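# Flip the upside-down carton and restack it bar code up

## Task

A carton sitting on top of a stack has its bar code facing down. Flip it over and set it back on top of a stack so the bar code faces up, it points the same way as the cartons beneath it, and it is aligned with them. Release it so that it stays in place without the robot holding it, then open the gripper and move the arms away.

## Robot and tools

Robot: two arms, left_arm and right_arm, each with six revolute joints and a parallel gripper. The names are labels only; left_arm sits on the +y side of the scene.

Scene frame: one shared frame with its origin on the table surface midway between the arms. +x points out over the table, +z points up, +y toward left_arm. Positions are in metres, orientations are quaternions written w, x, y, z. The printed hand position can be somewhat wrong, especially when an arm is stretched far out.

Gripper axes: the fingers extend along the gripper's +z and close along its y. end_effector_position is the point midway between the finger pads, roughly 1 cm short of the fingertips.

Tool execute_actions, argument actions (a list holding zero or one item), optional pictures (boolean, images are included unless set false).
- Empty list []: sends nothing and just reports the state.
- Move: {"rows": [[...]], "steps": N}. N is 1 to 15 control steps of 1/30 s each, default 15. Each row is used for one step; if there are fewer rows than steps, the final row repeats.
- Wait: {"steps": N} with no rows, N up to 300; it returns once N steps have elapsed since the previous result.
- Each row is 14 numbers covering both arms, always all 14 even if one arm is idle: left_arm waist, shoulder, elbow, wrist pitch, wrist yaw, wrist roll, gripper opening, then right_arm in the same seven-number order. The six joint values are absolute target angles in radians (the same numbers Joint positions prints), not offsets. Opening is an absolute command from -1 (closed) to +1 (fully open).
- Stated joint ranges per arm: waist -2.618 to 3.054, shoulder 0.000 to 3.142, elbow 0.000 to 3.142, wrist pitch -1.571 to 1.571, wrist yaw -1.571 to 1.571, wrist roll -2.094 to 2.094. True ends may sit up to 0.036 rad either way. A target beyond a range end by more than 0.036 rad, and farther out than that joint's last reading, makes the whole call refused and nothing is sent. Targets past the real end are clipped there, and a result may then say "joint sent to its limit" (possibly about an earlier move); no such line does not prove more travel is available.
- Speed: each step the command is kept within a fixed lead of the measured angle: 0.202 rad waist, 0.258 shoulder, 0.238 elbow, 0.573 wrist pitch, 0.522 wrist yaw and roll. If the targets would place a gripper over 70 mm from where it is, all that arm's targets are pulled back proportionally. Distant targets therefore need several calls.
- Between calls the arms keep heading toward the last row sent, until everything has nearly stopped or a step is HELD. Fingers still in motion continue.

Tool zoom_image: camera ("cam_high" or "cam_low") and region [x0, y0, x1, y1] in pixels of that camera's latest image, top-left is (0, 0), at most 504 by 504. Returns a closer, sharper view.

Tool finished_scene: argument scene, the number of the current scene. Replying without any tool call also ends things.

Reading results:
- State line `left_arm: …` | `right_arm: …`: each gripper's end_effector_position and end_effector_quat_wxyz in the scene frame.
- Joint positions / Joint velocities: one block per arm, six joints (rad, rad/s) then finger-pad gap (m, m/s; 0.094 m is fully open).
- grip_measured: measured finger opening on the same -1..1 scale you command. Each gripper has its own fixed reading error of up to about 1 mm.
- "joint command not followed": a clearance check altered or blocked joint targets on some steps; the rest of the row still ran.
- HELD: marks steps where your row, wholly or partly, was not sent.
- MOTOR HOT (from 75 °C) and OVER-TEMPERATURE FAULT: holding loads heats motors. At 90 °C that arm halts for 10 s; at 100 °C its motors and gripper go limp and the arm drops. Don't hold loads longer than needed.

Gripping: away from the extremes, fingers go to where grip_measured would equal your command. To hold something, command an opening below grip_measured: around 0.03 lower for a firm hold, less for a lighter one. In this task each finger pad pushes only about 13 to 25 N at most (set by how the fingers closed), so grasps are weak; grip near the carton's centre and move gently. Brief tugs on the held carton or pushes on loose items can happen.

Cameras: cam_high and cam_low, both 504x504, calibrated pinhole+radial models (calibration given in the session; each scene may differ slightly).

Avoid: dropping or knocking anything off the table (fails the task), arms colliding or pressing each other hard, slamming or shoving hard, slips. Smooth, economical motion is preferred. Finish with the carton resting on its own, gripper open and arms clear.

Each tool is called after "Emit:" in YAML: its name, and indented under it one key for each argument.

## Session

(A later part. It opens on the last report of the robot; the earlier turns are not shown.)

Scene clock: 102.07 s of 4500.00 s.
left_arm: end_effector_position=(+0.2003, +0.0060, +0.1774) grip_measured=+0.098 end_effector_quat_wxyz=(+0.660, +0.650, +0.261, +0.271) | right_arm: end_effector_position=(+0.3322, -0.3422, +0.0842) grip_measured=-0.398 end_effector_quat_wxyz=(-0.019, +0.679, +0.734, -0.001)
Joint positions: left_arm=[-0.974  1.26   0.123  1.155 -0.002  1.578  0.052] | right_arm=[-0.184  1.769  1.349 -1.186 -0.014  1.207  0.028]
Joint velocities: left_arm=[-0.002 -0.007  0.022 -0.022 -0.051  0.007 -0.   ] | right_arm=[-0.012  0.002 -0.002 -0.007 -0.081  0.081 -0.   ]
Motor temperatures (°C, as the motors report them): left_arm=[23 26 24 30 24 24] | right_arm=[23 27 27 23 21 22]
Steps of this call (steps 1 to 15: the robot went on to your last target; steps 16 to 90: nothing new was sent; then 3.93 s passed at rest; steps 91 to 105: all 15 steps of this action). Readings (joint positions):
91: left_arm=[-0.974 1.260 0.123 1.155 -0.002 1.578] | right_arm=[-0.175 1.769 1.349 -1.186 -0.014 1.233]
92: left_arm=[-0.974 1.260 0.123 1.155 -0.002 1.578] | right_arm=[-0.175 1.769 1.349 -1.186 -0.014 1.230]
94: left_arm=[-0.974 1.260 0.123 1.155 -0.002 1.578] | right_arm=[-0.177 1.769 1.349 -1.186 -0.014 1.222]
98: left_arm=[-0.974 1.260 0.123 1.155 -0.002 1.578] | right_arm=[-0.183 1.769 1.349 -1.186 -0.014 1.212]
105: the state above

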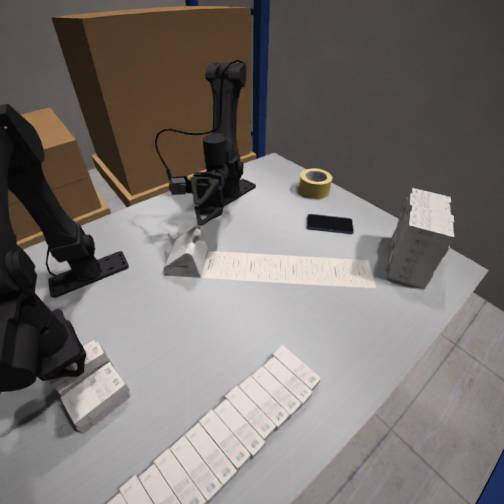

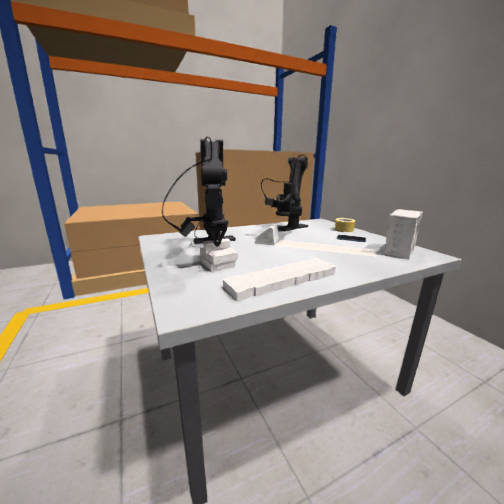

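Good. Release, lift.

Emit:
execute_actions:
  actions:
    - {"rows":[[-0.96,1.24,0.11,1.14,0,1.58,0.1,-0.184,1.77,1.35,-1.186,0,1.207,-0.43],[-0.96,1.24,0.11,1.14,0,1.58,0.1,-0.184,1.77,1.35,-1.186,0,1.207,-0.40],[-0.96,1.24,0.11,1.14,0,1.58,0.1,-0.184,1.77,1.35,-1.186,0,1.207,-0.37],[-0.96,1.24,0.11,1.14,0,1.58,0.1,-0.184,1.77,1.35,-1.186,0,1.207,-0.33],[-0.96,1.24,0.11,1.14,0,1.58,0.1,-0.184,1.77,1.35,-1.186,0,1.207,-0.27],[-0.96,1.24,0.11,1.14,0,1.58,0.1,-0.184,1.77,1.35,-1.186,0,1.207,-0.18],[-0.96,1.24,0.11,1.14,0,1.58,0.1,-0.184,1.77,1.35,-1.186,0,1.207,-0.05],[-0.96,1.24,0.11,1.14,0,1.58,0.1,-0.184,1.77,1.36,-1.186,0,1.207,0.1],[-0.96,1.24,0.11,1.14,0,1.58,0.1,-0.184,1.77,1.375,-1.19,0,1.207,0.25],[-0.96,1.24,0.11,1.14,0,1.58,0.1,-0.184,1.765,1.39,-1.20,0,1.207,0.4],[-0.96,1.24,0.11,1.14,0,1.58,0.1,-0.184,1.76,1.41,-1.22,0,1.207,0.4],[-0.96,1.24,0.11,1.14,0,1.58,0.1,-0.184,1.755,1.43,-1.24,0,1.207,0.4],[-0.96,1.24,0.11,1.14,0,1.58,0.1,-0.184,1.75,1.45,-1.26,0,1.207,0.4],[-0.96,1.24,0.11,1.14,0,1.58,0.1,-0.184,1.745,1.47,-1.28,0,1.207,0.4],[-0.96,1.24,0.11,1.14,0,1.58,0.1,-0.184,1.74,1.49,-1.30,0,1.207,0.4]]}
  pictures: false

Emit:
execute_actions:
  actions:
    - {"rows":[[-0.96,1.24,0.11,1.14,0,1.58,0.1,-0.184,1.73,1.505,-1.32,0,1.207,0.4],[-0.96,1.24,0.11,1.14,0,1.58,0.1,-0.184,1.72,1.52,-1.34,0,1.207,0.4],[-0.96,1.24,0.11,1.14,0,1.58,0.1,-0.184,1.705,1.53,-1.36,0,1.207,0.4],[-0.96,1.24,0.11,1.14,0,1.58,0.1,-0.19,1.69,1.54,-1.38,0,1.207,0.4],[-0.96,1.24,0.11,1.14,0,1.58,0.1,-0.21,1.67,1.545,-1.40,0,1.207,0.4],[-0.96,1.24,0.11,1.14,0,1.58,0.1,-0.24,1.65,1.545,-1.42,0,1.207,0.4],[-0.96,1.24,0.11,1.14,0,1.58,0.1,-0.275,1.63,1.545,-1.44,0,1.207,0.4],[-0.96,1.24,0.11,1.14,0,1.58,0.1,-0.31,1.61,1.545,-1.46,0,1.207,0.4],[-0.96,1.24,0.11,1.14,0,1.58,0.1,-0.345,1.595,1.545,-1.48,0,1.207,0.4],[-0.96,1.24,0.11,1.14,0,1.58,0.1,-0.38,1.58,1.545,-1.49,0,1.207,0.4],[-0.96,1.24,0.11,1.14,0,1.58,0.1,-0.415,1.57,1.545,-1.50,0,1.207,0.4],[-0.96,1.24,0.11,1.14,0,1.58,0.1,-0.445,1.57,1.545,-1.50,0,1.207,0.4],[-0.96,1.24,0.11,1.14,0,1.58,0.1,-0.47,1.57,1.545,-1.50,0,1.207,0.4],[-0.96,1.24,0.11,1.14,0,1.58,0.1,-0.49,1.57,1.545,-1.50,0,1.207,0.4],[-0.96,1.24,0.11,1.14,0,1.58,0.1,-0.50,1.57,1.545,-1.50,0,1.207,0.4]]}

Emit:
zoom_image:
  camera: "cam_high"
  region: [30, 320, 130, 420]

Emit:
zoom_image:
  camera: "cam_low"
  region: [190, 220, 250, 280]

Scene clock: 105.97 s of 4500.00 s.
left_arm: end_effector_position=(+0.2003, +0.0060, +0.1774) grip_measured=+0.098 end_effector_quat_wxyz=(+0.660, +0.650, +0.261, +0.271) | right_arm: end_effector_position=(+0.3404, -0.3446, +0.1024) grip_measured=+0.398 end_effector_quat_wxyz=(-0.008, +0.679, +0.734, +0.004)
Joint positions: left_arm=[-0.974  1.26   0.123  1.155 -0.002  1.578  0.052] | right_arm=[-0.184  1.769  1.422 -1.236 -0.014  1.206  0.066]
Joint velocities: left_arm=[-0.002  0.007 -0.002 -0.051 -0.007  0.037  0.   ] | right_arm=[-0.017  0.012  0.647 -0.418 -0.037 -0.095 -0.   ]
Motor temperatures (°C, as the motors report them): left_arm=[23 26 24 30 24 24] | right_arm=[23 27 27 23 21 22]
Steps of this call (steps 1 to 15: the robot went on to your last target; steps 16 to 90: nothing new was sent; then 0.40 s passed at rest; steps 91 to 105: all 15 steps of this action). Readings (joint positions):
91: left_arm=[-0.974 1.260 0.123 1.155 -0.002 1.578] | right_arm=[-0.184 1.769 1.349 -1.186 -0.014 1.206]
92: left_arm=[-0.974 1.260 0.123 1.155 -0.002 1.578] | right_arm=[-0.184 1.769 1.349 -1.186 -0.014 1.206]
94: left_arm=[-0.974 1.260 0.123 1.155 -0.002 1.578] | right_arm=[-0.184 1.769 1.349 -1.186 -0.014 1.206]
98: left_arm=[-0.974 1.260 0.123 1.155 -0.002 1.578] | right_arm=[-0.184 1.769 1.349 -1.186 -0.014 1.206]
105: the state above

Scene clock: 106.47 s of 4500.00 s.
left_arm: end_effector_position=(+0.2003, +0.0060, +0.1774) grip_measured=+0.098 end_effector_quat_wxyz=(+0.660, +0.650, +0.261, +0.271) | right_arm: end_effector_position=(+0.2726, -0.4103, +0.1810) grip_measured=+0.398 end_effector_quat_wxyz=(+0.025, +0.778, +0.628, +0.014)
Joint positions: left_arm=[-0.974  1.26   0.123  1.155 -0.002  1.578  0.052] | right_arm=[-0.475  1.581  1.526 -1.46  -0.012  1.206  0.066]
Joint velocities: left_arm=[ 0.007 -0.017  0.002  0.007 -0.037  0.051 -0.   ] | right_arm=[-0.667 -0.042 -0.022 -0.183  0.081  0.037  0.001]
Motor temperatures (°C, as the motors report them): left_arm=[23 26 24 30 24 24] | right_arm=[23 27 27 23 21 22]
Steps of this call (steps 1 to 15: all 15 steps of this action). Readings (joint positions):
1: left_arm=[-0.974 1.260 0.123 1.155 -0.002 1.578] | right_arm=[-0.184 1.767 1.444 -1.247 -0.014 1.206]
2: left_arm=[-0.974 1.260 0.123 1.155 -0.002 1.578] | right_arm=[-0.184 1.765 1.464 -1.259 -0.014 1.206]
4: left_arm=[-0.974 1.260 0.123 1.155 -0.002 1.578] | right_arm=[-0.184 1.750 1.493 -1.286 -0.014 1.206]
8: left_arm=[-0.974 1.260 0.123 1.155 -0.002 1.578] | right_arm=[-0.225 1.680 1.516 -1.353 -0.020 1.206]
15: the state above

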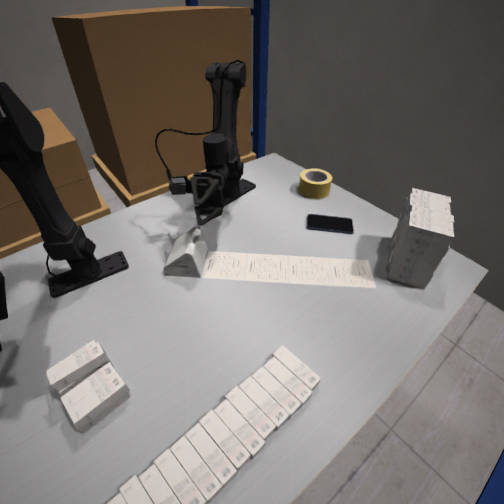

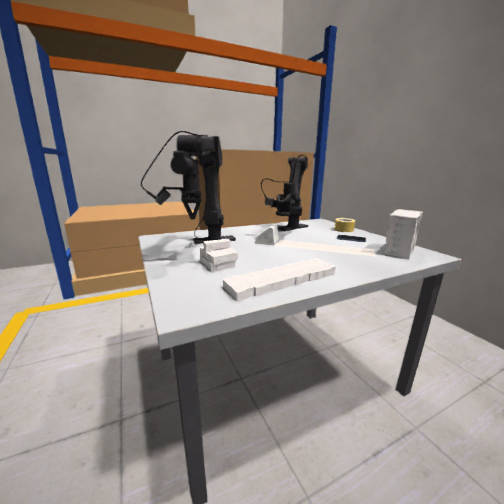

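Region (30, 320, 130, 420) of cam_high's 504x504 image, scaled by 5.040, with more detail than that image has.

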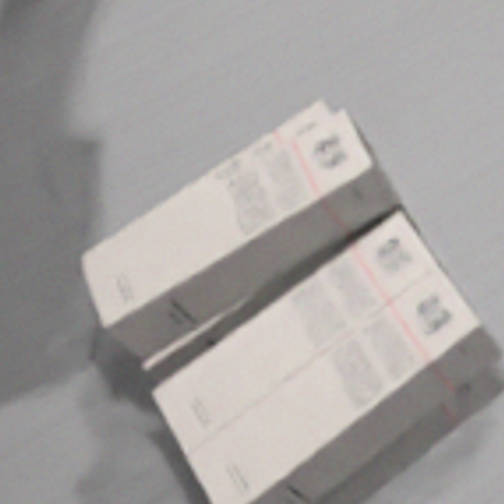

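Region (190, 220, 250, 280) of cam_low's 504x504 image, scaled by 8.400, with more detail than that image has.

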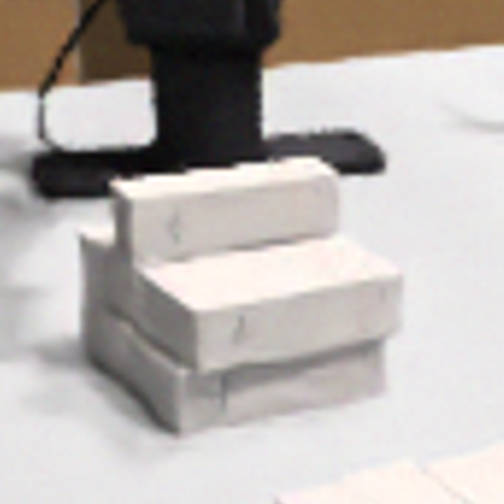

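Emit:
finished_scene:
  scene: 1

The scene is finished: the task was done.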